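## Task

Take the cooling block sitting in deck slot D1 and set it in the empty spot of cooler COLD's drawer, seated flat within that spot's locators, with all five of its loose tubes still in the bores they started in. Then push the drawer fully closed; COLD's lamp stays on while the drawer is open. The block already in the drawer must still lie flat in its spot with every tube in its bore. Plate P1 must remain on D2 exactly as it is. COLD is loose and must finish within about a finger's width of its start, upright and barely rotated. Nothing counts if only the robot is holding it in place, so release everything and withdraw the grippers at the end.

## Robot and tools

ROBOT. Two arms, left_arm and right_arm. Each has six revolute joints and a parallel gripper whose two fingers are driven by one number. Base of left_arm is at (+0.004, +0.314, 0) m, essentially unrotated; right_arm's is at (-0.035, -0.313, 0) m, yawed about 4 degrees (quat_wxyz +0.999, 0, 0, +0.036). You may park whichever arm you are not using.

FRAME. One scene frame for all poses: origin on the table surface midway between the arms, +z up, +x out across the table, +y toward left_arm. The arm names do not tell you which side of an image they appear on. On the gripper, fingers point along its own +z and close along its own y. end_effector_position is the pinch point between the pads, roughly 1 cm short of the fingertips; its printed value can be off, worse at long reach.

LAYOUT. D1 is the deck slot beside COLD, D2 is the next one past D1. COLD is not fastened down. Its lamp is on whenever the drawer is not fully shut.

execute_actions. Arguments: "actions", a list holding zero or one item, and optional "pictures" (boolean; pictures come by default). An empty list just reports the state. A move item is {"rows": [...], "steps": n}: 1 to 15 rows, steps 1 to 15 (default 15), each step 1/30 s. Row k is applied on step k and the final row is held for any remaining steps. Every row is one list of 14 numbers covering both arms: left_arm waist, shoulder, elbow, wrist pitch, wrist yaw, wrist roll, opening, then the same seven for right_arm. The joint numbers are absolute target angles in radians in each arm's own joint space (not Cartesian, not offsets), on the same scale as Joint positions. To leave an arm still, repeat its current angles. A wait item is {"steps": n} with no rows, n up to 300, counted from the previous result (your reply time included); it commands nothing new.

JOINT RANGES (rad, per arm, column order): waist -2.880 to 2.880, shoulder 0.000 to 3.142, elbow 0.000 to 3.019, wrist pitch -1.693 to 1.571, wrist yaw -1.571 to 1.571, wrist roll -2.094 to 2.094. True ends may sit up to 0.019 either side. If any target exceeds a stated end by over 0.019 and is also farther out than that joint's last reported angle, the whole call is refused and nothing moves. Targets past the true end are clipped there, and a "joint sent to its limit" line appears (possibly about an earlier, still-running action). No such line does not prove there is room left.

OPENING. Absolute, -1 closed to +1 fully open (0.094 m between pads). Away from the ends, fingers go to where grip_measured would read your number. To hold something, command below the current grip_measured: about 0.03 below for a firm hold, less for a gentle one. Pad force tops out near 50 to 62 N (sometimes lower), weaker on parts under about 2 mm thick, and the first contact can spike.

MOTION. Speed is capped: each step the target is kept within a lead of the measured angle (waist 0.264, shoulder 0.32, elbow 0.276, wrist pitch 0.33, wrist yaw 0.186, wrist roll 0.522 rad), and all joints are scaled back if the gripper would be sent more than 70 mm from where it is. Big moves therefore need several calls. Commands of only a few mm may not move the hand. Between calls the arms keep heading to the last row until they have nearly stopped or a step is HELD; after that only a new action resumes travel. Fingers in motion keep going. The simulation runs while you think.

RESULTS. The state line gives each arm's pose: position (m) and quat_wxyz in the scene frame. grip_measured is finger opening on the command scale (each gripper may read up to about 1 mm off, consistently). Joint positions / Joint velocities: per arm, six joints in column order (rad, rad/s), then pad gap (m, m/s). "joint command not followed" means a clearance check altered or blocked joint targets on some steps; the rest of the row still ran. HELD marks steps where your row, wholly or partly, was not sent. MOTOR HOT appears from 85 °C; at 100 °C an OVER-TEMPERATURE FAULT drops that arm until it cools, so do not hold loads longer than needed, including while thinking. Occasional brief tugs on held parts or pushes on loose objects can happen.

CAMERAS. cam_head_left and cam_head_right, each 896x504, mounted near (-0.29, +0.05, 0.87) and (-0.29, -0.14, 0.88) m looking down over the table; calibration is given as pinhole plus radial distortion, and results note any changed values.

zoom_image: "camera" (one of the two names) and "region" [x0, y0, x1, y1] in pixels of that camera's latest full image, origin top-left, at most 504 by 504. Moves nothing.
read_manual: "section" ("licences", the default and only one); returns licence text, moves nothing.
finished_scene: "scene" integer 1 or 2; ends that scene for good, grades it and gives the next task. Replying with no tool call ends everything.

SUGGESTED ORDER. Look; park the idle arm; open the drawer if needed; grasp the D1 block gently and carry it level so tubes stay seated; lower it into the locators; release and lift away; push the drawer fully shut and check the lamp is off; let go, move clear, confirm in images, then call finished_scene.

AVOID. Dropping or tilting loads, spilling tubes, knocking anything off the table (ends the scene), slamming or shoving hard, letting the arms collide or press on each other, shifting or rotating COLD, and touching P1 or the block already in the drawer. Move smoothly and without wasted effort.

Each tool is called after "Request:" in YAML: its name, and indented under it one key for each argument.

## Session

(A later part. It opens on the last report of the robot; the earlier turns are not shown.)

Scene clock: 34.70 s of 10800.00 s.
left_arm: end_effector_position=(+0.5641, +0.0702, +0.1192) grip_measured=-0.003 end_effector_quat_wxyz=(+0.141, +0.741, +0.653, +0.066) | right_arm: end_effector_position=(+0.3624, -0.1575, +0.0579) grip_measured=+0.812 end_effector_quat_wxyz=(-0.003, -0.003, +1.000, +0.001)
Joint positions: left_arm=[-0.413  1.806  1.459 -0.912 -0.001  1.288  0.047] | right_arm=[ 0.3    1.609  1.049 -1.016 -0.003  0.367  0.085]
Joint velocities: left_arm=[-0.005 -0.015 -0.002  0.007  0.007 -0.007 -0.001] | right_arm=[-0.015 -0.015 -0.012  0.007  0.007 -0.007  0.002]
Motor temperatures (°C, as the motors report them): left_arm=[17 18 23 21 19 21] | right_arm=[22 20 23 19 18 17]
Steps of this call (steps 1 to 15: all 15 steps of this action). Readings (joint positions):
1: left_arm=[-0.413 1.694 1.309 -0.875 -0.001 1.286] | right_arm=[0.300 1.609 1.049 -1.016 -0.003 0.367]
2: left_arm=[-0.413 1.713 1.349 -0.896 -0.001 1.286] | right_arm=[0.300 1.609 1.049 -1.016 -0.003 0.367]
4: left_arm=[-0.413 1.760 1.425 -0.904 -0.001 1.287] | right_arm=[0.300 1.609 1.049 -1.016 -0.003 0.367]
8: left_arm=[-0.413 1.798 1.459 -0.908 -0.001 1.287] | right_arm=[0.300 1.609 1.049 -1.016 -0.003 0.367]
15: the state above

Request:
execute_actions:
  actions:
    - {"rows":[[-0.415,1.85,1.41,-0.87,0,1.3,0,0.284,1.615,1.055,-1.005,0,0.36,0.77]],"steps":10}
  pictures: false

Request:
execute_actions:
  actions:
    - {"rows":[[-0.415,1.89,1.38,-0.81,0,1.3,0,0.284,1.615,1.055,-1.005,0,0.36,0.77]]}
  pictures: false

Request:
execute_actions:
  actions:
    - {"rows":[[-0.415,1.88,1.39,-0.82,0,1.3,-0.55,0.284,1.615,1.055,-1.005,0,0.36,0.77]]}

Scene clock: 37.13 s of 10800.00 s.
left_arm: end_effector_position=(+0.5551, +0.0742, +0.0924) grip_measured=-0.003 end_effector_quat_wxyz=(+0.124, +0.743, +0.655, +0.059) | right_arm: end_effector_position=(+0.3624, -0.1575, +0.0579) grip_measured=+0.812 end_effector_quat_wxyz=(-0.003, -0.003, +1.000, +0.001)
Joint positions: left_arm=[-0.413  1.826  1.42  -0.889 -0.001  1.288  0.047] | right_arm=[ 0.3    1.609  1.049 -1.016 -0.003  0.367  0.085]
Joint velocities: left_arm=[ 0.005  0.044  0.012 -0.022 -0.007  0.007  0.   ] | right_arm=[ 0.015 -0.015  0.002 -0.007  0.007 -0.081  0.001]
Motor temperatures (°C, as the motors report them): left_arm=[17 19 23 21 19 21] | right_arm=[22 20 23 19 18 17]
Steps of this call (steps 1 to 15: the robot went on to your last target; steps 16 to 63: nothing new was sent; steps 64 to 73: all 10 steps of this action). Readings (joint positions):
64: left_arm=[-0.413 1.806 1.454 -0.905 -0.001 1.288] | right_arm=[0.300 1.609 1.049 -1.016 -0.003 0.367]
65: left_arm=[-0.413 1.806 1.447 -0.896 -0.001 1.288] | right_arm=[0.300 1.609 1.049 -1.016 -0.003 0.367]
67: left_arm=[-0.413 1.809 1.433 -0.889 -0.001 1.288] | right_arm=[0.300 1.609 1.049 -1.016 -0.003 0.367]
71: left_arm=[-0.413 1.822 1.420 -0.889 -0.001 1.288] | right_arm=[0.300 1.609 1.049 -1.016 -0.003 0.367]
73: the state above

Scene clock: 37.63 s of 10800.00 s.
left_arm: end_effector_position=(+0.5635, +0.0706, +0.0878) grip_measured=-0.003 end_effector_quat_wxyz=(+0.143, +0.741, +0.652, +0.068) | right_arm: end_effector_position=(+0.3624, -0.1575, +0.0579) grip_measured=+0.812 end_effector_quat_wxyz=(-0.003, -0.003, +1.000, +0.001)
Joint positions: left_arm=[-0.413  1.832  1.407 -0.828 -0.001  1.289  0.047] | right_arm=[ 0.3    1.609  1.049 -1.016 -0.003  0.367  0.085]
Joint velocities: left_arm=[-0.034  0.005 -0.012 -0.007  0.037 -0.007  0.   ] | right_arm=[ 0.005 -0.015 -0.002  0.007  0.007 -0.037 -0.   ]
Motor temperatures (°C, as the motors report them): left_arm=[17 19 23 21 19 21] | right_arm=[22 20 23 19 18 17]
Steps of this call (steps 1 to 15: all 15 steps of this action). Readings (joint positions):
1: left_arm=[-0.413 1.828 1.415 -0.875 -0.001 1.288] | right_arm=[0.300 1.609 1.049 -1.016 -0.003 0.367]
2: left_arm=[-0.413 1.829 1.410 -0.855 -0.001 1.288] | right_arm=[0.300 1.609 1.049 -1.016 -0.003 0.367]
4: left_arm=[-0.413 1.831 1.408 -0.836 -0.001 1.289] | right_arm=[0.300 1.609 1.049 -1.016 -0.003 0.367]
8: left_arm=[-0.413 1.832 1.407 -0.829 -0.002 1.289] | right_arm=[0.300 1.609 1.049 -1.016 -0.003 0.367]
15: the state above

Scene clock: 38.13 s of 10800.00 s.
left_arm: end_effector_position=(+0.5682, +0.0697, +0.0896) grip_measured=-0.546 end_effector_quat_wxyz=(+0.151, +0.740, +0.651, +0.074) | right_arm: end_effector_position=(+0.3624, -0.1575, +0.0579) grip_measured=+0.812 end_effector_quat_wxyz=(-0.003, -0.003, +1.000, +0.001)
Joint positions: left_arm=[-0.412  1.832  1.407 -0.808 -0.006  1.29   0.021] | right_arm=[ 0.3    1.609  1.049 -1.016 -0.003  0.367  0.085]
Joint velocities: left_arm=[-0.024 -0.015 -0.002  0.012 -0.037 -0.095 -0.001] | right_arm=[-0.005 -0.015 -0.002 -0.022  0.007 -0.007 -0.001]
Motor temperatures (°C, as the motors report them): left_arm=[17 19 23 21 19 21] | right_arm=[22 20 23 19 18 17]
Steps of this call (steps 1 to 15: all 15 steps of this action). Readings (joint positions):
1: left_arm=[-0.413 1.832 1.407 -0.826 -0.003 1.290] | right_arm=[0.300 1.609 1.049 -1.016 -0.003 0.367]
2: left_arm=[-0.412 1.832 1.407 -0.817 -0.004 1.290] | right_arm=[0.300 1.609 1.049 -1.016 -0.003 0.367]
4: left_arm=[-0.412 1.832 1.407 -0.809 -0.006 1.290] | right_arm=[0.300 1.609 1.049 -1.016 -0.003 0.367]
8: left_arm=[-0.412 1.832 1.407 -0.808 -0.006 1.290] | right_arm=[0.300 1.609 1.049 -1.016 -0.003 0.367]
15: the state above

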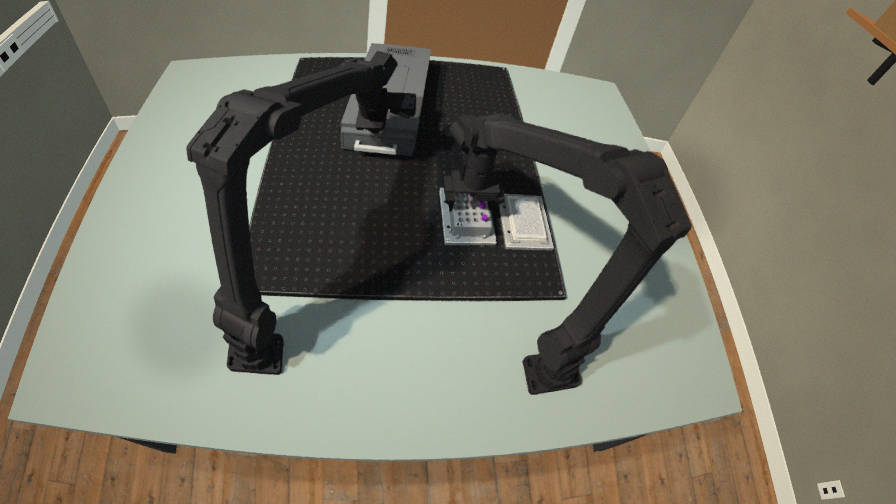

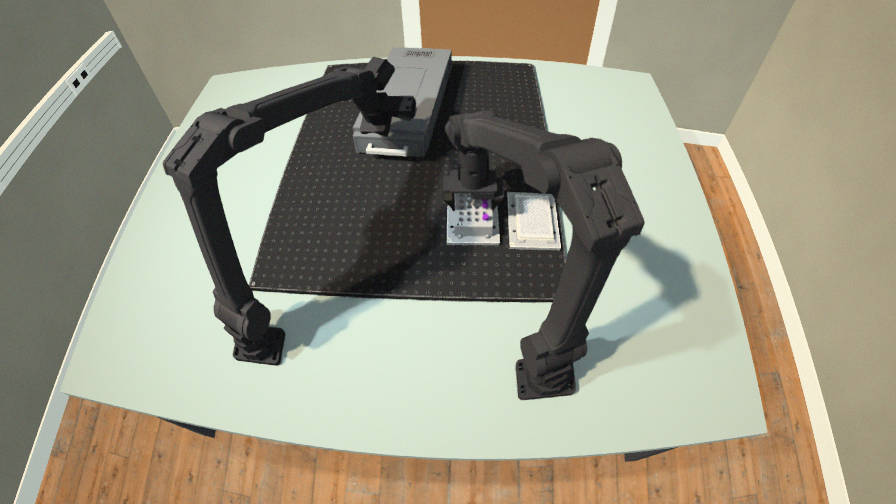

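Request:
execute_actions:
  actions:
    - {"rows":[[-0.415,1.69,1.36,-0.82,0,1.3,-0.55,0.284,1.615,1.055,-1.005,0,0.36,0.77]],"steps":8}
  pictures: false

Request:
execute_actions:
  actions:
    - {"rows":[[-0.415,1.72,1.25,-0.77,0,1.3,-0.55,0.284,1.615,1.055,-1.005,0,0.36,0.77]],"steps":12}
  pictures: false

Request:
execute_actions:
  actions:
    - {"rows":[[-0.415,1.79,1.25,-0.75,0,1.3,0,0.284,1.615,1.055,-1.005,0,0.36,0.77]]}
  pictures: false

Scene clock: 41.37 s of 10800.00 s.
left_arm: end_effector_position=(+0.5532, +0.0754, +0.1453) grip_measured=-0.547 end_effector_quat_wxyz=(+0.188, +0.735, +0.646, +0.089) | right_arm: end_effector_position=(+0.3624, -0.1575, +0.0579) grip_measured=+0.812 end_effector_quat_wxyz=(-0.003, -0.003, +1.000, +0.001)
Joint positions: left_arm=[-0.412  1.702  1.362 -0.813 -0.002  1.29   0.021] | right_arm=[ 0.3    1.609  1.049 -1.016 -0.003  0.367  0.085]
Joint velocities: left_arm=[-0.005 -0.357 -0.002 -0.002  0.007 -0.037 -0.   ] | right_arm=[-0.034 -0.024  0.002  0.012 -0.037 -0.022 -0.001]
Motor temperatures (°C, as the motors report them): left_arm=[17 19 23 21 19 21] | right_arm=[22 20 23 19 18 17]
Steps of this call (steps 1 to 15: the robot went on to your last target; steps 16 to 89: nothing new was sent; steps 90 to 97: all 8 steps of this action). Readings (joint positions):
90: left_arm=[-0.412 1.821 1.405 -0.807 -0.005 1.290] | right_arm=[0.300 1.609 1.049 -1.016 -0.003 0.367]
91: left_arm=[-0.412 1.806 1.390 -0.807 -0.003 1.290] | right_arm=[0.300 1.609 1.049 -1.016 -0.003 0.367]
93: left_arm=[-0.412 1.766 1.366 -0.811 -0.002 1.290] | right_arm=[0.300 1.609 1.049 -1.016 -0.003 0.367]
97: the state above

Scene clock: 41.77 s of 10800.00 s.
left_arm: end_effector_position=(+0.5220, +0.0889, +0.0963) grip_measured=-0.547 end_effector_quat_wxyz=(+0.150, +0.741, +0.651, +0.071) | right_arm: end_effector_position=(+0.3624, -0.1575, +0.0579) grip_measured=+0.812 end_effector_quat_wxyz=(-0.003, -0.003, +1.000, +0.001)
Joint positions: left_arm=[-0.412  1.708  1.254 -0.783 -0.001  1.29   0.021] | right_arm=[ 0.3    1.609  1.049 -1.016 -0.003  0.367  0.085]
Joint velocities: left_arm=[-0.015 -0.005 -0.007  0.012 -0.007 -0.081  0.001] | right_arm=[-0.005 -0.015  0.002 -0.017  0.022  0.051  0.   ]
Motor temperatures (°C, as the motors report them): left_arm=[17 19 23 21 19 21] | right_arm=[22 20 23 19 18 17]
Steps of this call (steps 1 to 12: all 12 steps of this action). Readings (joint positions):
1: left_arm=[-0.412 1.691 1.351 -0.801 -0.001 1.290] | right_arm=[0.300 1.609 1.049 -1.016 -0.003 0.367]
2: left_arm=[-0.412 1.679 1.332 -0.786 -0.001 1.290] | right_arm=[0.300 1.609 1.049 -1.016 -0.003 0.367]
4: left_arm=[-0.412 1.673 1.294 -0.783 -0.001 1.290] | right_arm=[0.300 1.609 1.049 -1.016 -0.003 0.367]
8: left_arm=[-0.412 1.696 1.256 -0.783 -0.001 1.290] | right_arm=[0.300 1.609 1.049 -1.016 -0.003 0.367]
12: the state above

Scene clock: 42.27 s of 10800.00 s.
left_arm: end_effector_position=(+0.5224, +0.0887, +0.0612) grip_measured=-0.003 end_effector_quat_wxyz=(+0.128, +0.743, +0.654, +0.061) | right_arm: end_effector_position=(+0.3624, -0.1575, +0.0579) grip_measured=+0.812 end_effector_quat_wxyz=(-0.003, -0.003, +1.000, +0.001)
Joint positions: left_arm=[-0.412  1.775  1.254 -0.766 -0.001  1.29   0.047] | right_arm=[ 0.3    1.609  1.049 -1.016 -0.003  0.367  0.085]
Joint velocities: left_arm=[ 0.005 -0.005 -0.012  0.002  0.022  0.051  0.   ] | right_arm=[-0.005 -0.005 -0.002  0.017  0.051  0.007  0.001]
Motor temperatures (°C, as the motors report them): left_arm=[17 19 23 21 19 21] | right_arm=[22 20 23 19 18 17]
Steps of this call (steps 1 to 15: all 15 steps of this action). Readings (joint positions):
1: left_arm=[-0.412 1.711 1.254 -0.781 -0.001 1.290] | right_arm=[0.300 1.609 1.049 -1.016 -0.003 0.367]
2: left_arm=[-0.412 1.716 1.254 -0.773 -0.001 1.290] | right_arm=[0.300 1.609 1.049 -1.016 -0.003 0.367]
4: left_arm=[-0.412 1.732 1.254 -0.768 -0.001 1.290] | right_arm=[0.300 1.609 1.049 -1.016 -0.003 0.367]
8: left_arm=[-0.412 1.766 1.254 -0.767 -0.001 1.290] | right_arm=[0.300 1.609 1.049 -1.016 -0.003 0.367]
15: the state above

Request:
execute_actions:
  actions:
    - {"rows":[[-0.43,1.845,1.25,-0.72,0,1.3,0,0.284,1.615,1.055,-1.005,0,0.36,0.77]]}
  pictures: false

Scene clock: 43.67 s of 10800.00 s.
left_arm: end_effector_position=(+0.5228, +0.0812, +0.0367) grip_measured=-0.003 end_effector_quat_wxyz=(+0.120, +0.748, +0.650, +0.056) | right_arm: end_effector_position=(+0.3624, -0.1575, +0.0579) grip_measured=+0.812 end_effector_quat_wxyz=(-0.003, -0.003, +1.000, +0.001)
Joint positions: left_arm=[-0.424  1.824  1.254 -0.735 -0.001  1.29   0.047] | right_arm=[ 0.3    1.609  1.049 -1.016 -0.003  0.367  0.085]
Joint velocities: left_arm=[-0.024  0.005 -0.027  0.017 -0.022  0.037  0.001] | right_arm=[-0.005 -0.005 -0.002 -0.012  0.081  0.022  0.   ]
Motor temperatures (°C, as the motors report them): left_arm=[17 19 23 21 19 21] | right_arm=[22 20 23 19 18 17]
Steps of this call (steps 1 to 15: the robot went on to your last target; steps 16 to 27: nothing new was sent; steps 28 to 42: all 15 steps of this action). Readings (joint positions):
28: left_arm=[-0.413 1.778 1.254 -0.761 -0.001 1.290] | right_arm=[0.300 1.609 1.049 -1.016 -0.003 0.367]
29: left_arm=[-0.414 1.782 1.254 -0.751 -0.001 1.290] | right_arm=[0.300 1.609 1.049 -1.016 -0.003 0.367]
31: left_arm=[-0.417 1.794 1.254 -0.740 -0.001 1.290] | right_arm=[0.300 1.609 1.049 -1.016 -0.003 0.367]
35: left_arm=[-0.423 1.819 1.254 -0.738 -0.001 1.290] | right_arm=[0.300 1.609 1.049 -1.016 -0.003 0.367]
42: the state above

The finger is behind the handle; pulling in short stages.

Request:
execute_actions:
  actions:
    - {"rows":[[-0.445,1.76,1.19,-0.71,0,1.28,0,0.284,1.615,1.055,-1.005,0,0.36,0.77]],"steps":8}
  pictures: false

Request:
execute_actions:
  actions:
    - {"rows":[[-0.46,1.715,1.125,-0.7,0,1.27,0,0.284,1.615,1.055,-1.005,0,0.36,0.77]],"steps":8}
  pictures: false

Request:
execute_actions:
  actions:
    - {"rows":[[-0.475,1.67,1.06,-0.69,0,1.25,0,0.284,1.615,1.055,-1.005,0,0.36,0.77]],"steps":10}

Scene clock: 46.17 s of 10800.00 s.
left_arm: end_effector_position=(+0.5118, +0.0812, +0.0434) grip_measured=-0.002 end_effector_quat_wxyz=(+0.132, +0.750, +0.646, +0.062) | right_arm: end_effector_position=(+0.3624, -0.1575, +0.0579) grip_measured=+0.812 end_effector_quat_wxyz=(-0.003, -0.003, +1.000, +0.001)
Joint positions: left_arm=[-0.432  1.781  1.206 -0.703 -0.003  1.29   0.047] | right_arm=[ 0.3    1.609  1.049 -1.016 -0.003  0.367  0.085]
Joint velocities: left_arm=[-0.073 -0.073 -0.056 -0.007 -0.022 -0.007 -0.   ] | right_arm=[-0.015 -0.005  0.007  0.002  0.007 -0.051 -0.   ]
Motor temperatures (°C, as the motors report them): left_arm=[17 19 23 21 19 21] | right_arm=[22 20 23 19 18 17]
Steps of this call (steps 1 to 15: the robot went on to your last target; steps 16 to 67: nothing new was sent; steps 68 to 75: all 8 steps of this action). Readings (joint positions):
68: left_arm=[-0.425 1.821 1.247 -0.729 -0.002 1.290] | right_arm=[0.300 1.609 1.049 -1.016 -0.003 0.367]
69: left_arm=[-0.426 1.814 1.237 -0.713 -0.003 1.290] | right_arm=[0.300 1.609 1.049 -1.016 -0.003 0.367]
71: left_arm=[-0.426 1.802 1.224 -0.703 -0.004 1.290] | right_arm=[0.300 1.609 1.049 -1.016 -0.003 0.367]
75: the state above

Scene clock: 46.43 s of 10800.00 s.
left_arm: end_effector_position=(+0.4849, +0.0803, +0.0433) grip_measured=-0.002 end_effector_quat_wxyz=(+0.129, +0.755, +0.640, +0.058) | right_arm: end_effector_position=(+0.3624, -0.1575, +0.0579) grip_measured=+0.812 end_effector_quat_wxyz=(-0.003, -0.003, +1.000, +0.001)
Joint positions: left_arm=[-0.455  1.731  1.136 -0.691 -0.001  1.283  0.047] | right_arm=[ 0.3    1.609  1.049 -1.016 -0.003  0.367  0.085]
Joint velocities: left_arm=[-0.054  0.015  0.007 -0.007  0.022 -0.022 -0.   ] | right_arm=[-0.005  0.024  0.002  0.007 -0.037 -0.095 -0.002]
Motor temperatures (°C, as the motors report them): left_arm=[17 19 23 21 19 21] | right_arm=[22 20 23 19 18 17]
Steps of this call (steps 1 to 8: all 8 steps of this action). Readings (joint positions):
1: left_arm=[-0.436 1.775 1.196 -0.699 -0.004 1.288] | right_arm=[0.300 1.609 1.049 -1.016 -0.003 0.367]
2: left_arm=[-0.438 1.766 1.182 -0.691 -0.005 1.286] | right_arm=[0.300 1.609 1.049 -1.016 -0.003 0.367]
4: left_arm=[-0.444 1.746 1.156 -0.691 -0.003 1.284] | right_arm=[0.300 1.609 1.049 -1.016 -0.003 0.367]
8: the state above

Scene clock: 46.77 s of 10800.00 s.
left_arm: end_effector_position=(+0.4592, +0.0838, +0.0415) grip_measured=-0.001 end_effector_quat_wxyz=(+0.124, +0.755, +0.642, +0.052) | right_arm: end_effector_position=(+0.3624, -0.1575, +0.0579) grip_measured=+0.812 end_effector_quat_wxyz=(-0.003, -0.003, +1.000, +0.001)
Joint positions: left_arm=[-0.47   1.686  1.071 -0.686 -0.001  1.264  0.047] | right_arm=[ 0.3    1.609  1.049 -1.016 -0.003  0.367  0.085]
Joint velocities: left_arm=[-0.005 -0.024  0.012 -0.007  0.007  0.007  0.   ] | right_arm=[-0.024 -0.015  0.012  0.007 -0.051  0.022 -0.   ]
Motor temperatures (°C, as the motors report them): left_arm=[17 19 23 21 19 21] | right_arm=[22 20 23 19 18 17]
Steps of this call (steps 1 to 10: all 10 steps of this action). Readings (joint positions):
1: left_arm=[-0.457 1.728 1.128 -0.689 -0.001 1.279] | right_arm=[0.300 1.609 1.049 -1.016 -0.003 0.367]
2: left_arm=[-0.459 1.719 1.113 -0.688 -0.001 1.275] | right_arm=[0.300 1.609 1.049 -1.016 -0.003 0.367]
4: left_arm=[-0.464 1.701 1.086 -0.684 -0.002 1.271] | right_arm=[0.300 1.609 1.049 -1.016 -0.003 0.367]
8: left_arm=[-0.470 1.686 1.072 -0.686 -0.001 1.265] | right_arm=[0.300 1.609 1.049 -1.016 -0.003 0.367]
10: the state above

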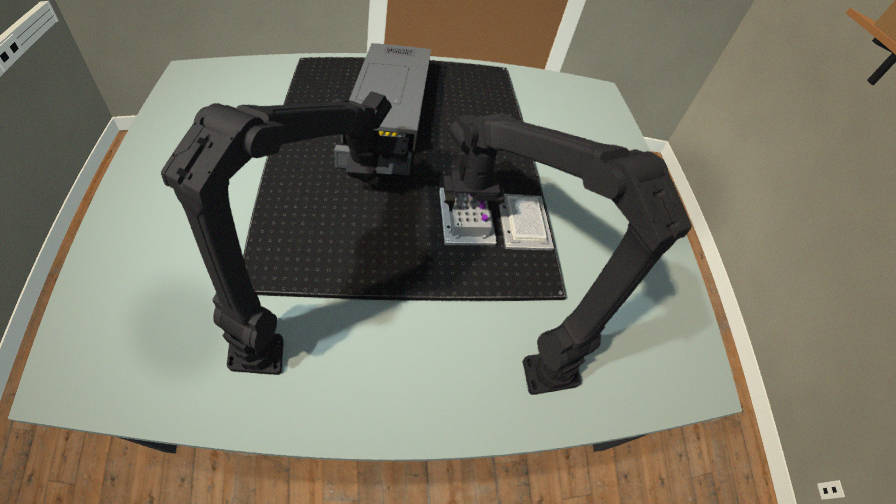

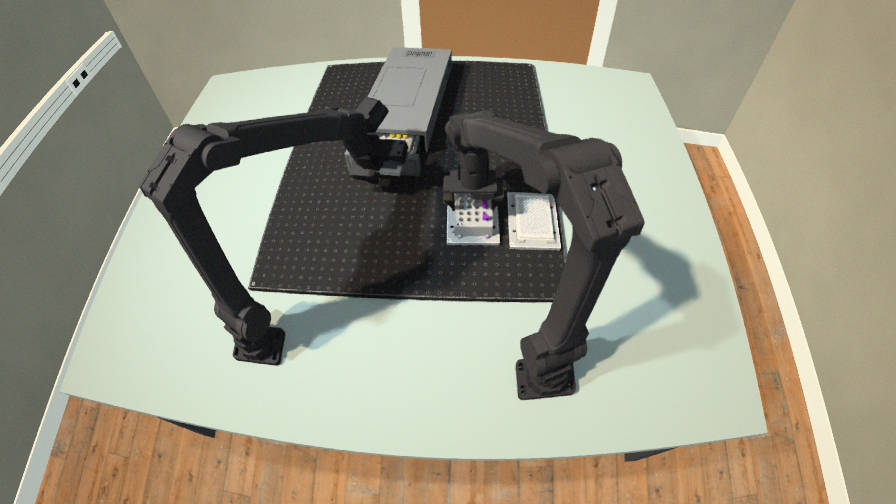

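Request:
execute_actions:
  actions:
    - {"rows":[[-0.478,1.655,1.04,-0.68,0,1.25,0,0.284,1.585,1.1,-1.03,0,0.36,0.77],[-0.481,1.64,1.02,-0.675,0,1.24,0,0.284,1.58,1.108,-1.043,0,0.36,0.77],[-0.485,1.625,1,-0.67,0,1.24,0,0.284,1.575,1.116,-1.056,0,0.36,0.77],[-0.489,1.61,0.98,-0.665,0,1.23,0,0.284,1.57,1.124,-1.069,0,0.36,0.77],[-0.493,1.595,0.96,-0.66,0,1.23,0,0.284,1.565,1.132,-1.082,0,0.36,0.77],[-0.497,1.58,0.94,-0.655,0,1.22,0,0.284,1.56,1.14,-1.095,0,0.36,0.77],[-0.501,1.565,0.92,-0.65,0,1.22,0,0.284,1.555,1.148,-1.108,0,0.36,0.77],[-0.505,1.55,0.9,-0.645,0,1.21,0,0.284,1.55,1.156,-1.121,0,0.36,0.77],[-0.509,1.535,0.88,-0.64,0,1.21,0,0.284,1.545,1.164,-1.134,0,0.36,0.77],[-0.513,1.52,0.86,-0.635,0,1.2,0,0.284,1.54,1.172,-1.147,0,0.36,0.77],[-0.517,1.505,0.84,-0.63,0,1.2,0,0.284,1.535,1.18,-1.16,0,0.36,0.77],[-0.523,1.487,0.82,-0.63,0,1.19,0,0.284,1.53,1.188,-1.173,0,0.36,0.77],[-0.53,1.469,0.8,-0.63,0,1.18,0,0.284,1.525,1.196,-1.186,0,0.36,0.77],[-0.537,1.451,0.78,-0.63,0,1.17,0,0.284,1.52,1.204,-1.199,0,0.36,0.77],[-0.545,1.432,0.76,-0.63,0,1.17,0,0.284,1.515,1.212,-1.212,0,0.36,0.77]]}
  pictures: false

Request:
execute_actions:
  actions:
    - {"rows":[[-0.553,1.412,0.74,-0.625,0,1.16,0,0.284,1.51,1.22,-1.23,0,0.36,0.77],[-0.561,1.392,0.72,-0.625,0,1.15,0,0.284,1.503,1.23,-1.25,0,0.36,0.77],[-0.57,1.372,0.7,-0.625,0,1.14,0,0.284,1.496,1.24,-1.27,0,0.36,0.77],[-0.58,1.352,0.68,-0.625,0,1.13,0,0.284,1.489,1.25,-1.29,0,0.36,0.77],[-0.59,1.33,0.657,-0.625,0,1.12,0,0.284,1.482,1.265,-1.305,0,0.36,0.77],[-0.6,1.307,0.635,-0.625,0,1.11,0,0.284,1.475,1.275,-1.32,0,0.36,0.77]]}

Scene clock: 52.97 s of 10800.00 s.
left_arm: end_effector_position=(+0.3668, +0.1044, +0.0406) grip_measured=-0.001 end_effector_quat_wxyz=(+0.125, +0.754, +0.644, +0.044) | right_arm: end_effector_position=(+0.3505, -0.1624, +0.0833) grip_measured=+0.812 end_effector_quat_wxyz=(-0.041, -0.003, +0.999, -0.015)
Joint positions: left_arm=[-0.526  1.477  0.811 -0.639 -0.     1.205  0.047] | right_arm=[ 0.3    1.593  1.104 -1.17  -0.002  0.366  0.085]
Joint velocities: left_arm=[-0.181 -0.513 -0.545  0.027 -0.007 -0.198 -0.001] | right_arm=[ 0.005 -0.122  0.085 -0.383 -0.022 -0.051  0.   ]
Motor temperatures (°C, as the motors report them): left_arm=[17 19 22 21 19 21] | right_arm=[22 20 23 19 18 17]
Steps of this call (steps 1 to 15: the robot went on to your last target; steps 16 to 90: nothing new was sent; then 2.70 s passed at rest; steps 91 to 105: all 15 steps of this action). Readings (joint positions):
91: left_arm=[-0.470 1.685 1.069 -0.686 -0.001 1.262] | right_arm=[0.300 1.609 1.049 -1.016 -0.003 0.367]
92: left_arm=[-0.470 1.682 1.062 -0.685 -0.001 1.260] | right_arm=[0.300 1.609 1.050 -1.018 -0.003 0.367]
94: left_arm=[-0.472 1.666 1.034 -0.673 -0.000 1.255] | right_arm=[0.300 1.609 1.053 -1.023 -0.003 0.366]
98: left_arm=[-0.485 1.604 0.960 -0.650 -0.000 1.241] | right_arm=[0.300 1.609 1.071 -1.055 -0.003 0.366]
105: the state above

Scene clock: 53.47 s of 10800.00 s.
left_arm: end_effector_position=(+0.2948, +0.1146, +0.0392) grip_measured=-0.001 end_effector_quat_wxyz=(+0.128, +0.753, +0.645, +0.033) | right_arm: end_effector_position=(+0.3507, -0.1623, +0.1331) grip_measured=+0.812 end_effector_quat_wxyz=(-0.040, -0.003, +0.999, -0.015)
Joint positions: left_arm=[-0.601  1.308  0.637 -0.634  0.003  1.127  0.047] | right_arm=[ 0.3    1.538  1.181 -1.3   -0.002  0.366  0.085]
Joint velocities: left_arm=[-0.015 -0.005  0.012 -0.012 -0.007 -0.081 -0.   ] | right_arm=[-0.015 -0.083  0.11  -0.017  0.007 -0.037 -0.001]
Motor temperatures (°C, as the motors report them): left_arm=[17 19 22 21 19 21] | right_arm=[22 20 23 19 18 17]
Steps of this call (steps 1 to 15: all 15 steps of this action). Readings (joint positions):
1: left_arm=[-0.532 1.459 0.791 -0.638 -0.000 1.199] | right_arm=[0.300 1.590 1.108 -1.183 -0.002 0.366]
2: left_arm=[-0.540 1.441 0.771 -0.636 -0.000 1.192] | right_arm=[0.300 1.586 1.113 -1.197 -0.002 0.366]
4: left_arm=[-0.556 1.402 0.731 -0.634 -0.000 1.176] | right_arm=[0.300 1.580 1.124 -1.226 -0.002 0.366]
8: left_arm=[-0.592 1.325 0.657 -0.632 -0.000 1.146] | right_arm=[0.300 1.565 1.147 -1.277 -0.002 0.366]
15: the state above

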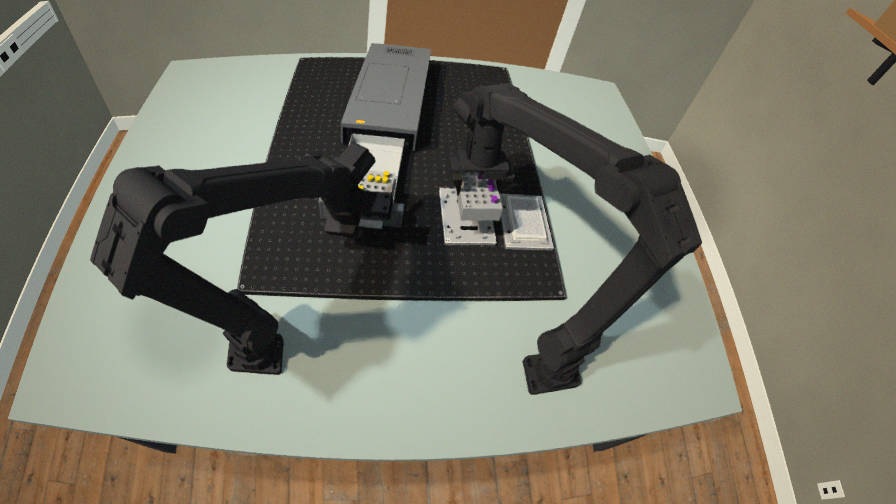

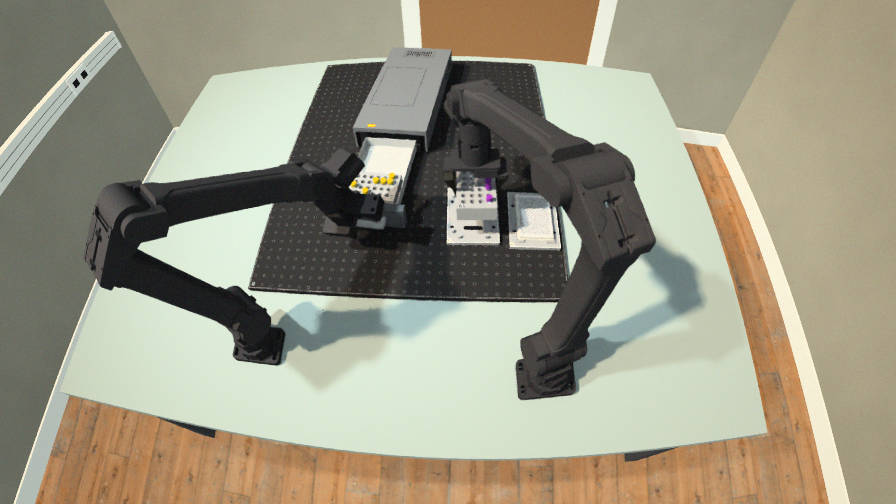

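Request:
execute_actions:
  actions:
    - {"rows":[[-0.62,1.28,0.61,-0.63,0,1.1,0,0.284,1.46,1.29,-1.32,0,0.36,0.77],[-0.63,1.26,0.595,-0.63,0,1.09,0,0.284,1.46,1.29,-1.32,0,0.36,0.77],[-0.64,1.24,0.58,-0.635,0,1.08,0,0.284,1.46,1.29,-1.32,0,0.36,0.77],[-0.655,1.21,0.55,-0.64,0,1.07,0,0.284,1.46,1.29,-1.32,0,0.36,0.77]]}

Request:
zoom_image:
  camera: "cam_head_right"
  region: [320, 110, 520, 250]

Scene clock: 58.00 s of 10800.00 s.
left_arm: end_effector_position=(+0.2776, +0.1151, +0.0503) grip_measured=+0.000 end_effector_quat_wxyz=(+0.154, +0.746, +0.646, +0.042) | right_arm: end_effector_position=(+0.3546, -0.1608, +0.1437) grip_measured=+0.812 end_effector_quat_wxyz=(-0.029, -0.003, +1.000, -0.010)
Joint positions: left_arm=[-0.636  1.212  0.581 -0.62  -0.013  1.084  0.047] | right_arm=[ 0.3    1.523  1.195 -1.304 -0.002  0.366  0.085]
Joint velocities: left_arm=[-0.015  0.005 -0.012 -0.002 -0.007 -0.066  0.   ] | right_arm=[-0.005  0.005 -0.012 -0.007 -0.007  0.037 -0.001]
Motor temperatures (°C, as the motors report them): left_arm=[17 19 22 21 19 21] | right_arm=[22 20 25 19 18 17]
Steps of this call (steps 1 to 15: the robot went on to your last target; steps 16 to 90: nothing new was sent; then 1.03 s passed at rest; steps 91 to 105: all 15 steps of this action). Readings (joint positions):
91: left_arm=[-0.601 1.307 0.635 -0.634 0.002 1.120] | right_arm=[0.300 1.529 1.191 -1.304 -0.002 0.366]
92: left_arm=[-0.605 1.303 0.631 -0.634 0.001 1.117] | right_arm=[0.300 1.529 1.191 -1.304 -0.002 0.366]
94: left_arm=[-0.619 1.282 0.608 -0.630 -0.004 1.106] | right_arm=[0.300 1.527 1.192 -1.304 -0.002 0.366]
98: left_arm=[-0.634 1.224 0.585 -0.620 -0.014 1.091] | right_arm=[0.300 1.524 1.194 -1.304 -0.002 0.366]
105: the state above

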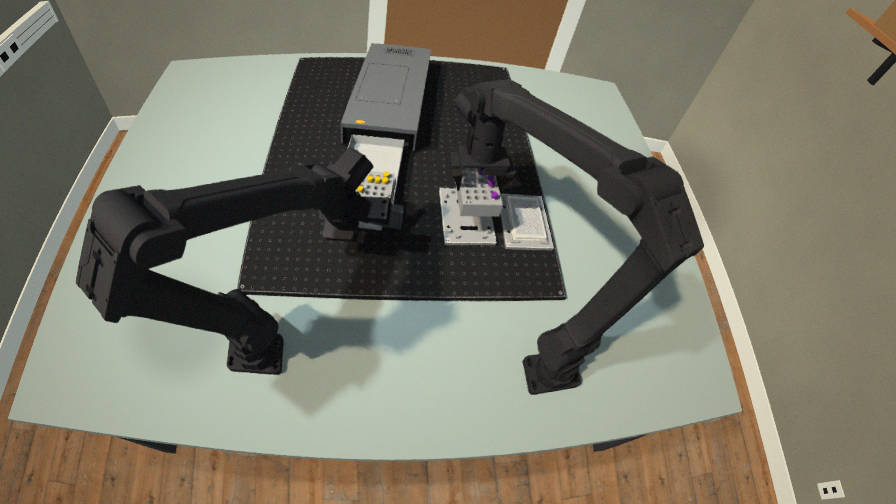

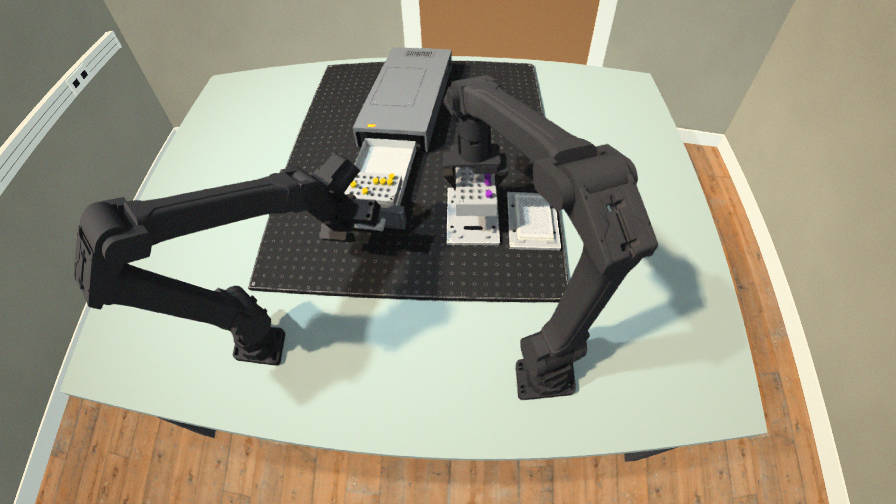

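Region (320, 110, 520, 250) of cam_head_right's 896x504 image, scaled by 2.520, with more detail than that image has; it fills the top 353 rows of this view, and the rest is white.

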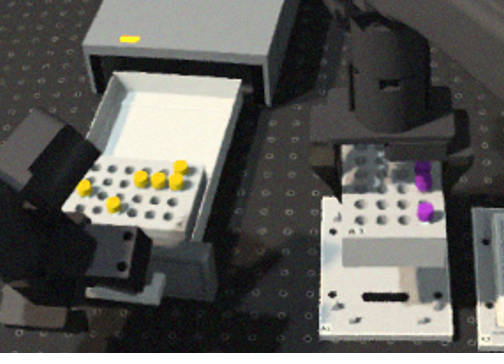

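Request:
execute_actions:
  actions:
    - {"rows":[[-0.63,1.12,0.66,-0.75,0,1.07,0,0.3,1.47,1.36,-1.32,0,0.25,0.77],[-0.63,1.07,0.68,-0.8,0,1.07,0,0.31,1.49,1.39,-1.325,0,0.15,0.77],[-0.63,1.02,0.7,-0.85,0,1.07,0,0.32,1.51,1.42,-1.33,0,0.05,0.77],[-0.63,0.97,0.7,-0.9,0,1.07,0,0.33,1.53,1.45,-1.335,0,-0.05,0.77],[-0.63,0.93,0.7,-0.95,0,1.07,0,0.34,1.56,1.49,-1.34,0,-0.15,0.77],[-0.63,0.9,0.7,-1,0,1.07,0,0.35,1.59,1.53,-1.35,0,-0.25,0.77],[-0.63,0.9,0.7,-1,0,1.07,0,0.36,1.62,1.57,-1.355,0,-0.35,0.77],[-0.55,0.9,0.7,-1,0,1.07,0,0.37,1.65,1.61,-1.36,0,-0.45,0.77],[-0.45,0.9,0.7,-1,0,1.07,0,0.38,1.68,1.65,-1.37,0,-0.55,0.77],[-0.3,0.9,0.7,-1,0,1.07,0,0.39,1.71,1.69,-1.375,0,-0.65,0.77],[0,0.9,0.7,-1,0,1.07,-1,0.4,1.73,1.71,-1.38,0,-0.8,0.77]]}

Request:
zoom_image:
  camera: "cam_head_left"
  region: [310, 110, 450, 250]

Request:
execute_actions:
  actions:
    - {"rows":[[0,0.9,0.7,-1,0,1.07,-1,0.415,1.76,1.76,-1.395,0,-0.8,0.77],[0,0.9,0.7,-1,0,1.07,-1,0.43,1.79,1.81,-1.41,0,-0.8,0.77],[0,0.9,0.7,-1,0,1.07,-1,0.445,1.825,1.86,-1.425,0,-0.8,0.77],[0,0.9,0.7,-1,0,1.07,-1,0.46,1.86,1.91,-1.44,0,-0.8,0.77],[0,0.9,0.7,-1,0,1.07,-1,0.475,1.895,1.96,-1.455,0,-0.8,0.77],[0,0.9,0.7,-1,0,1.07,-1,0.49,1.93,2.01,-1.47,0,-0.8,0.77],[0,0.9,0.7,-1,0,1.07,-1,0.505,1.965,2.06,-1.485,0,-0.8,0.77],[0,0.9,0.7,-1,0,1.07,-1,0.52,2,2.11,-1.5,0,-0.8,0.77],[0,0.9,0.7,-1,0,1.07,-1,0.535,2.035,2.16,-1.52,0,-0.8,0.77],[0,0.9,0.7,-1,0,1.07,-1,0.545,2.07,2.21,-1.54,0,-0.8,0.77],[0,0.9,0.7,-1,0,1.07,-1,0.55,2.11,2.26,-1.56,0,-0.8,0.77]]}
  pictures: false

Request:
execute_actions:
  actions:
    - {"steps":25}

Request:
zoom_image:
  camera: "cam_head_left"
  region: [300, 70, 460, 230]

Scene clock: 64.50 s of 10800.00 s.
left_arm: end_effector_position=(+0.2977, +0.2850, +0.1551) grip_measured=-0.974 end_effector_quat_wxyz=(+0.166, +0.545, +0.817, +0.089) | right_arm: end_effector_position=(+0.4560, -0.0886, +0.1640) grip_measured=+0.812 end_effector_quat_wxyz=(+0.005, -0.426, +0.905, -0.001)
Joint positions: left_arm=[-0.099  0.874  0.66  -0.978 -0.     1.081  0.001] | right_arm=[ 0.357  1.77   1.563 -1.353  0.001 -0.451  0.085]
Joint velocities: left_arm=[ 2.466  0.2   -0.012 -0.042 -0.11   0.007 -0.027] | right_arm=[ 0.249  0.444  0.535 -0.002 -0.007 -1.766 -0.001]
Motor temperatures (°C, as the motors report them): left_arm=[17 18 22 21 19 21] | right_arm=[22 21 27 19 18 17]
Steps of this call (steps 1 to 15: the robot went on to your last target; steps 16 to 90: nothing new was sent; then 3.00 s passed at rest; steps 91 to 105: all 15 steps of this action). Readings (joint positions):
91: left_arm=[-0.635 1.207 0.588 -0.639 -0.012 1.083] | right_arm=[0.300 1.523 1.198 -1.305 -0.002 0.352]
92: left_arm=[-0.634 1.192 0.600 -0.685 -0.007 1.082] | right_arm=[0.300 1.525 1.203 -1.308 -0.002 0.327]
94: left_arm=[-0.634 1.130 0.614 -0.776 -0.004 1.082] | right_arm=[0.300 1.534 1.229 -1.317 -0.002 0.250]
98: left_arm=[-0.627 0.938 0.635 -0.946 0.002 1.082] | right_arm=[0.307 1.595 1.332 -1.339 -0.000 0.024]
105: the state above

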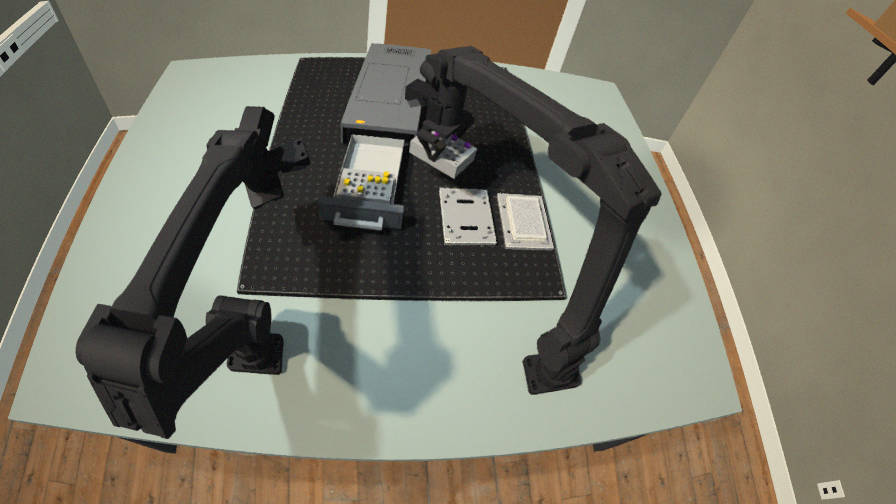

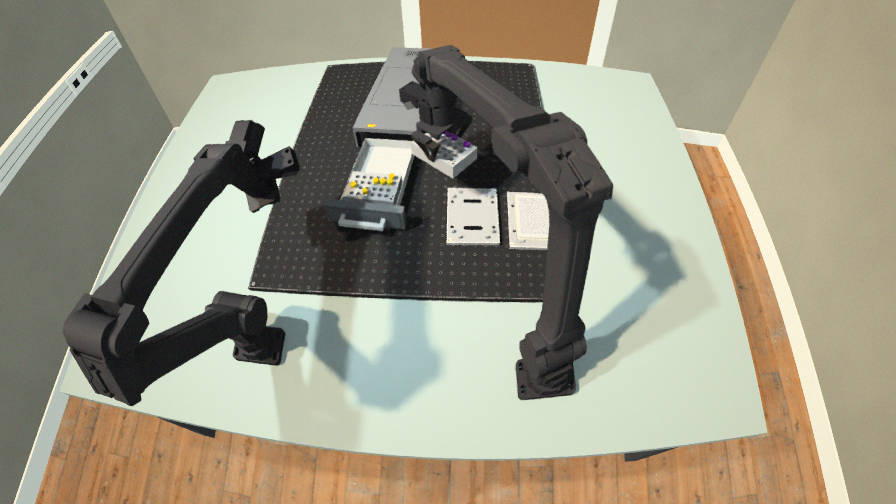

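Region (310, 110, 450, 250) of cam_head_left's 896x504 image, scaled by 3.600, with more detail than that image has.

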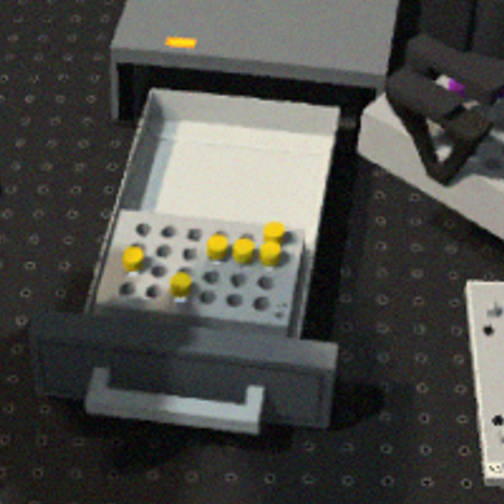

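Scene clock: 65.00 s of 10800.00 s.
left_arm: end_effector_position=(+0.2977, +0.3158, +0.1500) grip_measured=-0.987 end_effector_quat_wxyz=(+0.151, +0.503, +0.846, +0.092) | right_arm: end_effector_position=(+0.5150, +0.0601, +0.1276) grip_measured=+0.812 end_effector_quat_wxyz=(-0.013, -0.625, +0.780, +0.001)
Joint positions: left_arm=[ 0.004  0.891  0.66  -0.986 -0.001  1.08   0.001] | right_arm=[ 0.524  2.166  2.08  -1.511 -0.001 -0.755  0.085]
Joint velocities: left_arm=[-0.005  0.005  0.012 -0.007 -0.022  0.022  0.001] | right_arm=[ 0.308  0.503  0.447  0.002 -0.037 -0.11  -0.   ]
Motor temperatures (°C, as the motors report them): left_arm=[17 18 22 21 19 21] | right_arm=[22 21 27 19 18 17]
Steps of this call (steps 1 to 15: all 15 steps of this action). Readings (joint positions):
1: left_arm=[-0.029 0.881 0.660 -0.980 -0.004 1.080] | right_arm=[0.366 1.785 1.582 -1.356 0.001 -0.502]
2: left_arm=[0.016 0.886 0.660 -0.981 -0.006 1.080] | right_arm=[0.375 1.800 1.602 -1.363 0.001 -0.543]
4: left_arm=[0.037 0.891 0.660 -0.985 -0.006 1.080] | right_arm=[0.394 1.836 1.652 -1.388 0.001 -0.604]
8: left_arm=[0.008 0.891 0.660 -0.986 -0.001 1.080] | right_arm=[0.436 1.943 1.802 -1.447 0.002 -0.688]
15: the state above

Scene clock: 65.83 s of 10800.00 s.
left_arm: end_effector_position=(+0.2977, +0.3158, +0.1500) grip_measured=-0.987 end_effector_quat_wxyz=(+0.151, +0.503, +0.846, +0.092) | right_arm: end_effector_position=(+0.5013, +0.0792, +0.1031) grip_measured=+0.812 end_effector_quat_wxyz=(-0.037, -0.650, +0.759, +0.004)
Joint positions: left_arm=[ 0.004  0.891  0.66  -0.986 -0.001  1.08   0.001] | right_arm=[ 0.559  2.213  2.095 -1.527 -0.002 -0.784  0.085]
Joint velocities: left_arm=[-0.005 -0.005 -0.002  0.002 -0.007 -0.051 -0.   ] | right_arm=[-0.015  0.005  0.007 -0.012 -0.081 -0.095  0.   ]
Motor temperatures (°C, as the motors report them): left_arm=[17 18 22 21 19 21] | right_arm=[22 21 27 19 18 17]
Steps of this call (steps 1 to 25: the robot went on to your last target). Readings (joint positions):
1: left_arm=[0.004 0.891 0.660 -0.986 -0.001 1.080] | right_arm=[0.534 2.181 2.091 -1.511 -0.002 -0.759]
2: left_arm=[0.004 0.891 0.660 -0.986 -0.001 1.080] | right_arm=[0.542 2.191 2.095 -1.511 -0.003 -0.763]
4: left_arm=[0.004 0.891 0.660 -0.986 -0.001 1.080] | right_arm=[0.554 2.204 2.095 -1.516 -0.005 -0.769]
8: left_arm=[0.004 0.891 0.660 -0.986 -0.001 1.080] | right_arm=[0.560 2.213 2.095 -1.522 -0.004 -0.776]
25: the state above

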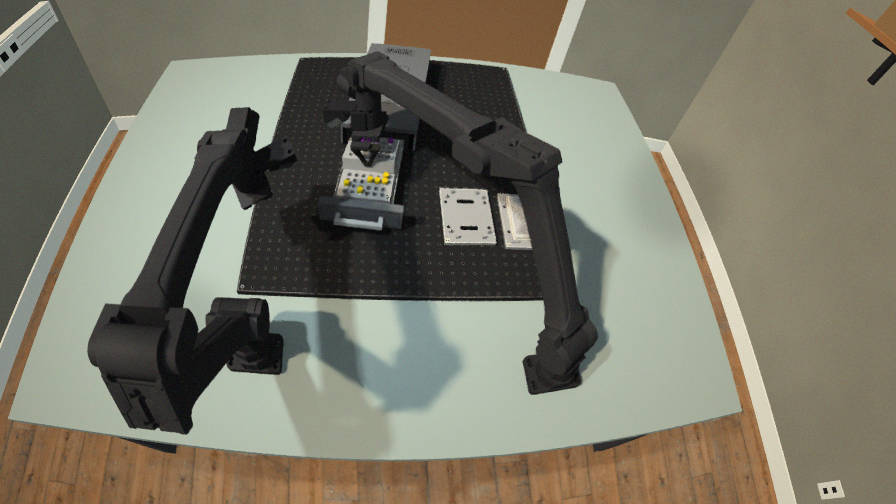

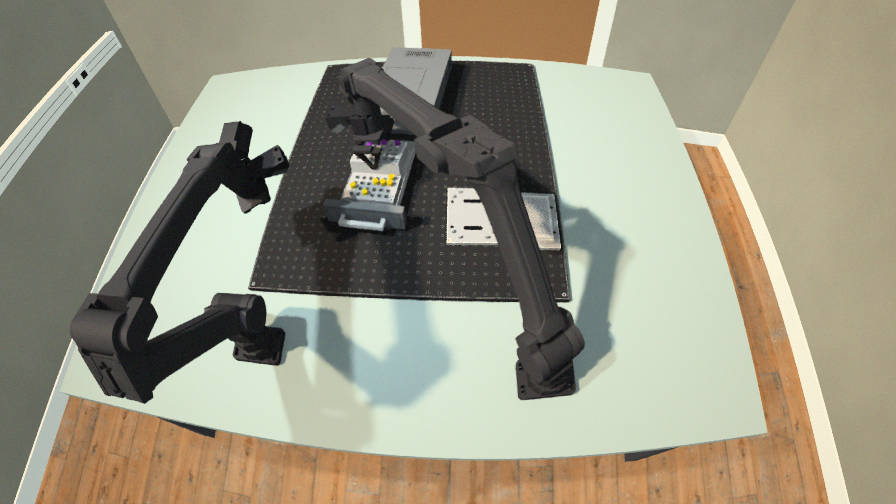

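Region (300, 70, 460, 230) of cam_head_left's 896x504 image, scaled by 3.150, with more detail than that image has.

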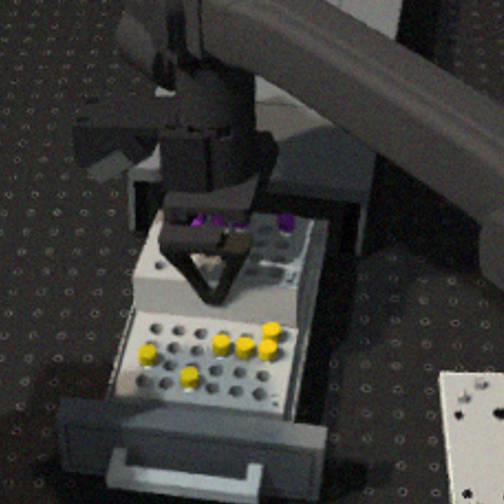

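Request:
execute_actions:
  actions:
    - {"rows":[[0,0.9,0.7,-1,0,1.07,-1,0.525,2.14,2.17,-1.44,0,-0.82,0.77]]}

Request:
zoom_image:
  camera: "cam_head_left"
  region: [310, 110, 450, 250]

Request:
zoom_image:
  camera: "cam_head_right"
  region: [310, 110, 450, 250]

Scene clock: 68.07 s of 10800.00 s.
left_arm: end_effector_position=(+0.2977, +0.3158, +0.1500) grip_measured=-0.987 end_effector_quat_wxyz=(+0.151, +0.503, +0.846, +0.092) | right_arm: end_effector_position=(+0.5263, +0.0768, +0.1025) grip_measured=+0.812 end_effector_quat_wxyz=(+0.002, -0.651, +0.759, -0.002)
Joint positions: left_arm=[ 0.004  0.891  0.66  -0.986 -0.001  1.08   0.001] | right_arm=[ 0.536  2.213  2.095 -1.45   0.003 -0.81   0.085]
Joint velocities: left_arm=[-0.005  0.005 -0.002 -0.007 -0.007 -0.037 -0.   ] | right_arm=[-0.005  0.005 -0.002 -0.007 -0.022 -0.022 -0.001]
Motor temperatures (°C, as the motors report them): left_arm=[17 18 23 21 19 21] | right_arm=[22 21 27 19 18 17]
Steps of this call (steps 1 to 15: the robot went on to your last target; steps 16 to 52: nothing new was sent; steps 53 to 67: all 15 steps of this action). Readings (joint positions):
53: left_arm=[0.004 0.891 0.660 -0.986 -0.001 1.080] | right_arm=[0.558 2.213 2.095 -1.519 -0.002 -0.789]
54: left_arm=[0.004 0.891 0.660 -0.986 -0.001 1.080] | right_arm=[0.558 2.213 2.095 -1.503 -0.002 -0.793]
56: left_arm=[0.004 0.891 0.660 -0.986 -0.001 1.080] | right_arm=[0.555 2.213 2.095 -1.481 0.005 -0.800]
60: left_arm=[0.004 0.891 0.660 -0.986 -0.001 1.080] | right_arm=[0.543 2.213 2.095 -1.454 0.003 -0.806]
67: the state above

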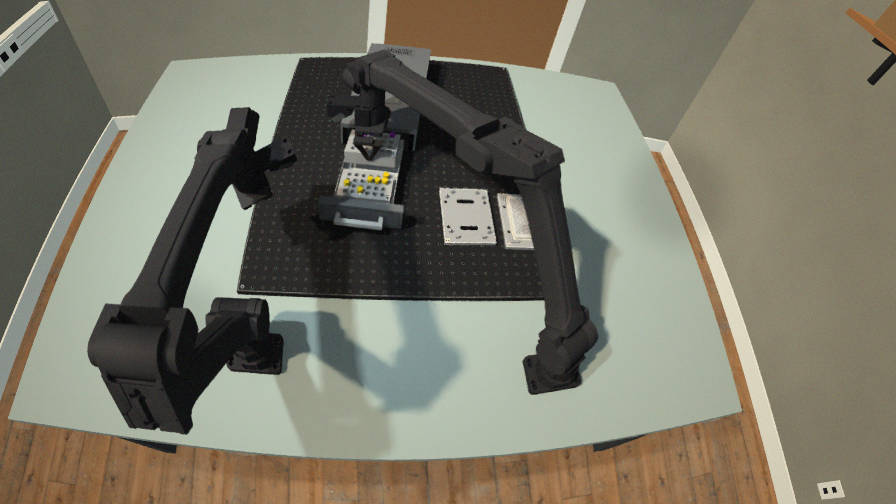

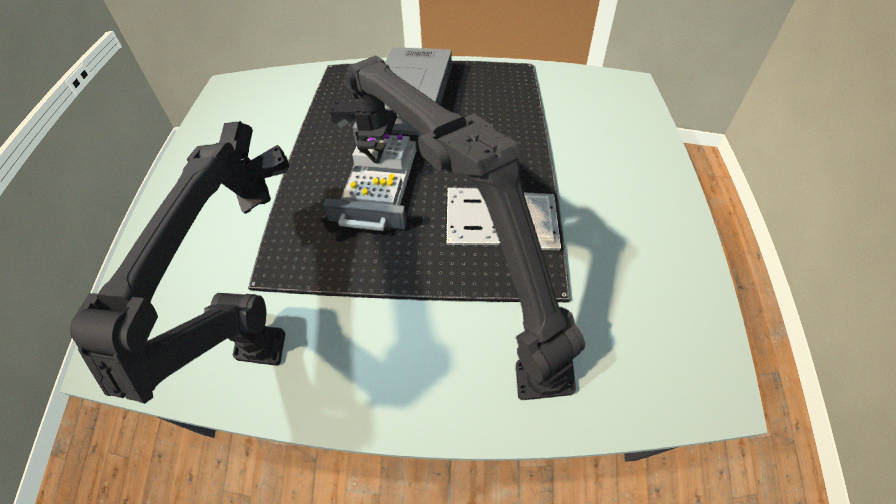

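Region (310, 110, 450, 250) of cam_head_left's 896x504 image, scaled by 3.600, with more detail than that image has.

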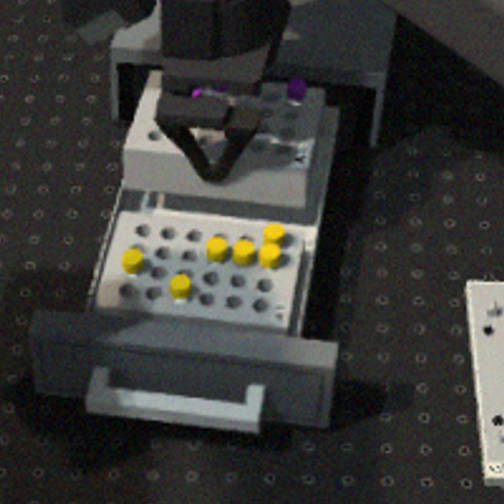

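Region (310, 110, 450, 250) of cam_head_right's 896x504 image, scaled by 3.600, with more detail than that image has.

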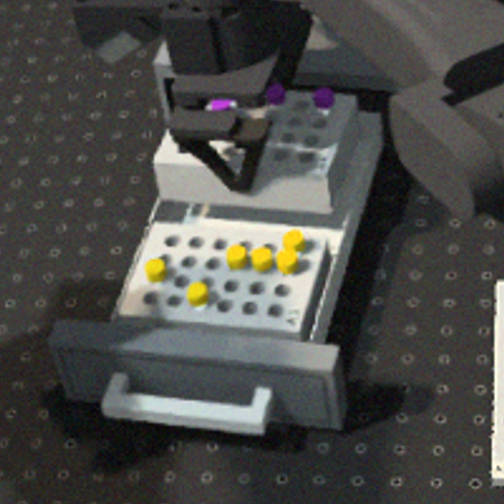

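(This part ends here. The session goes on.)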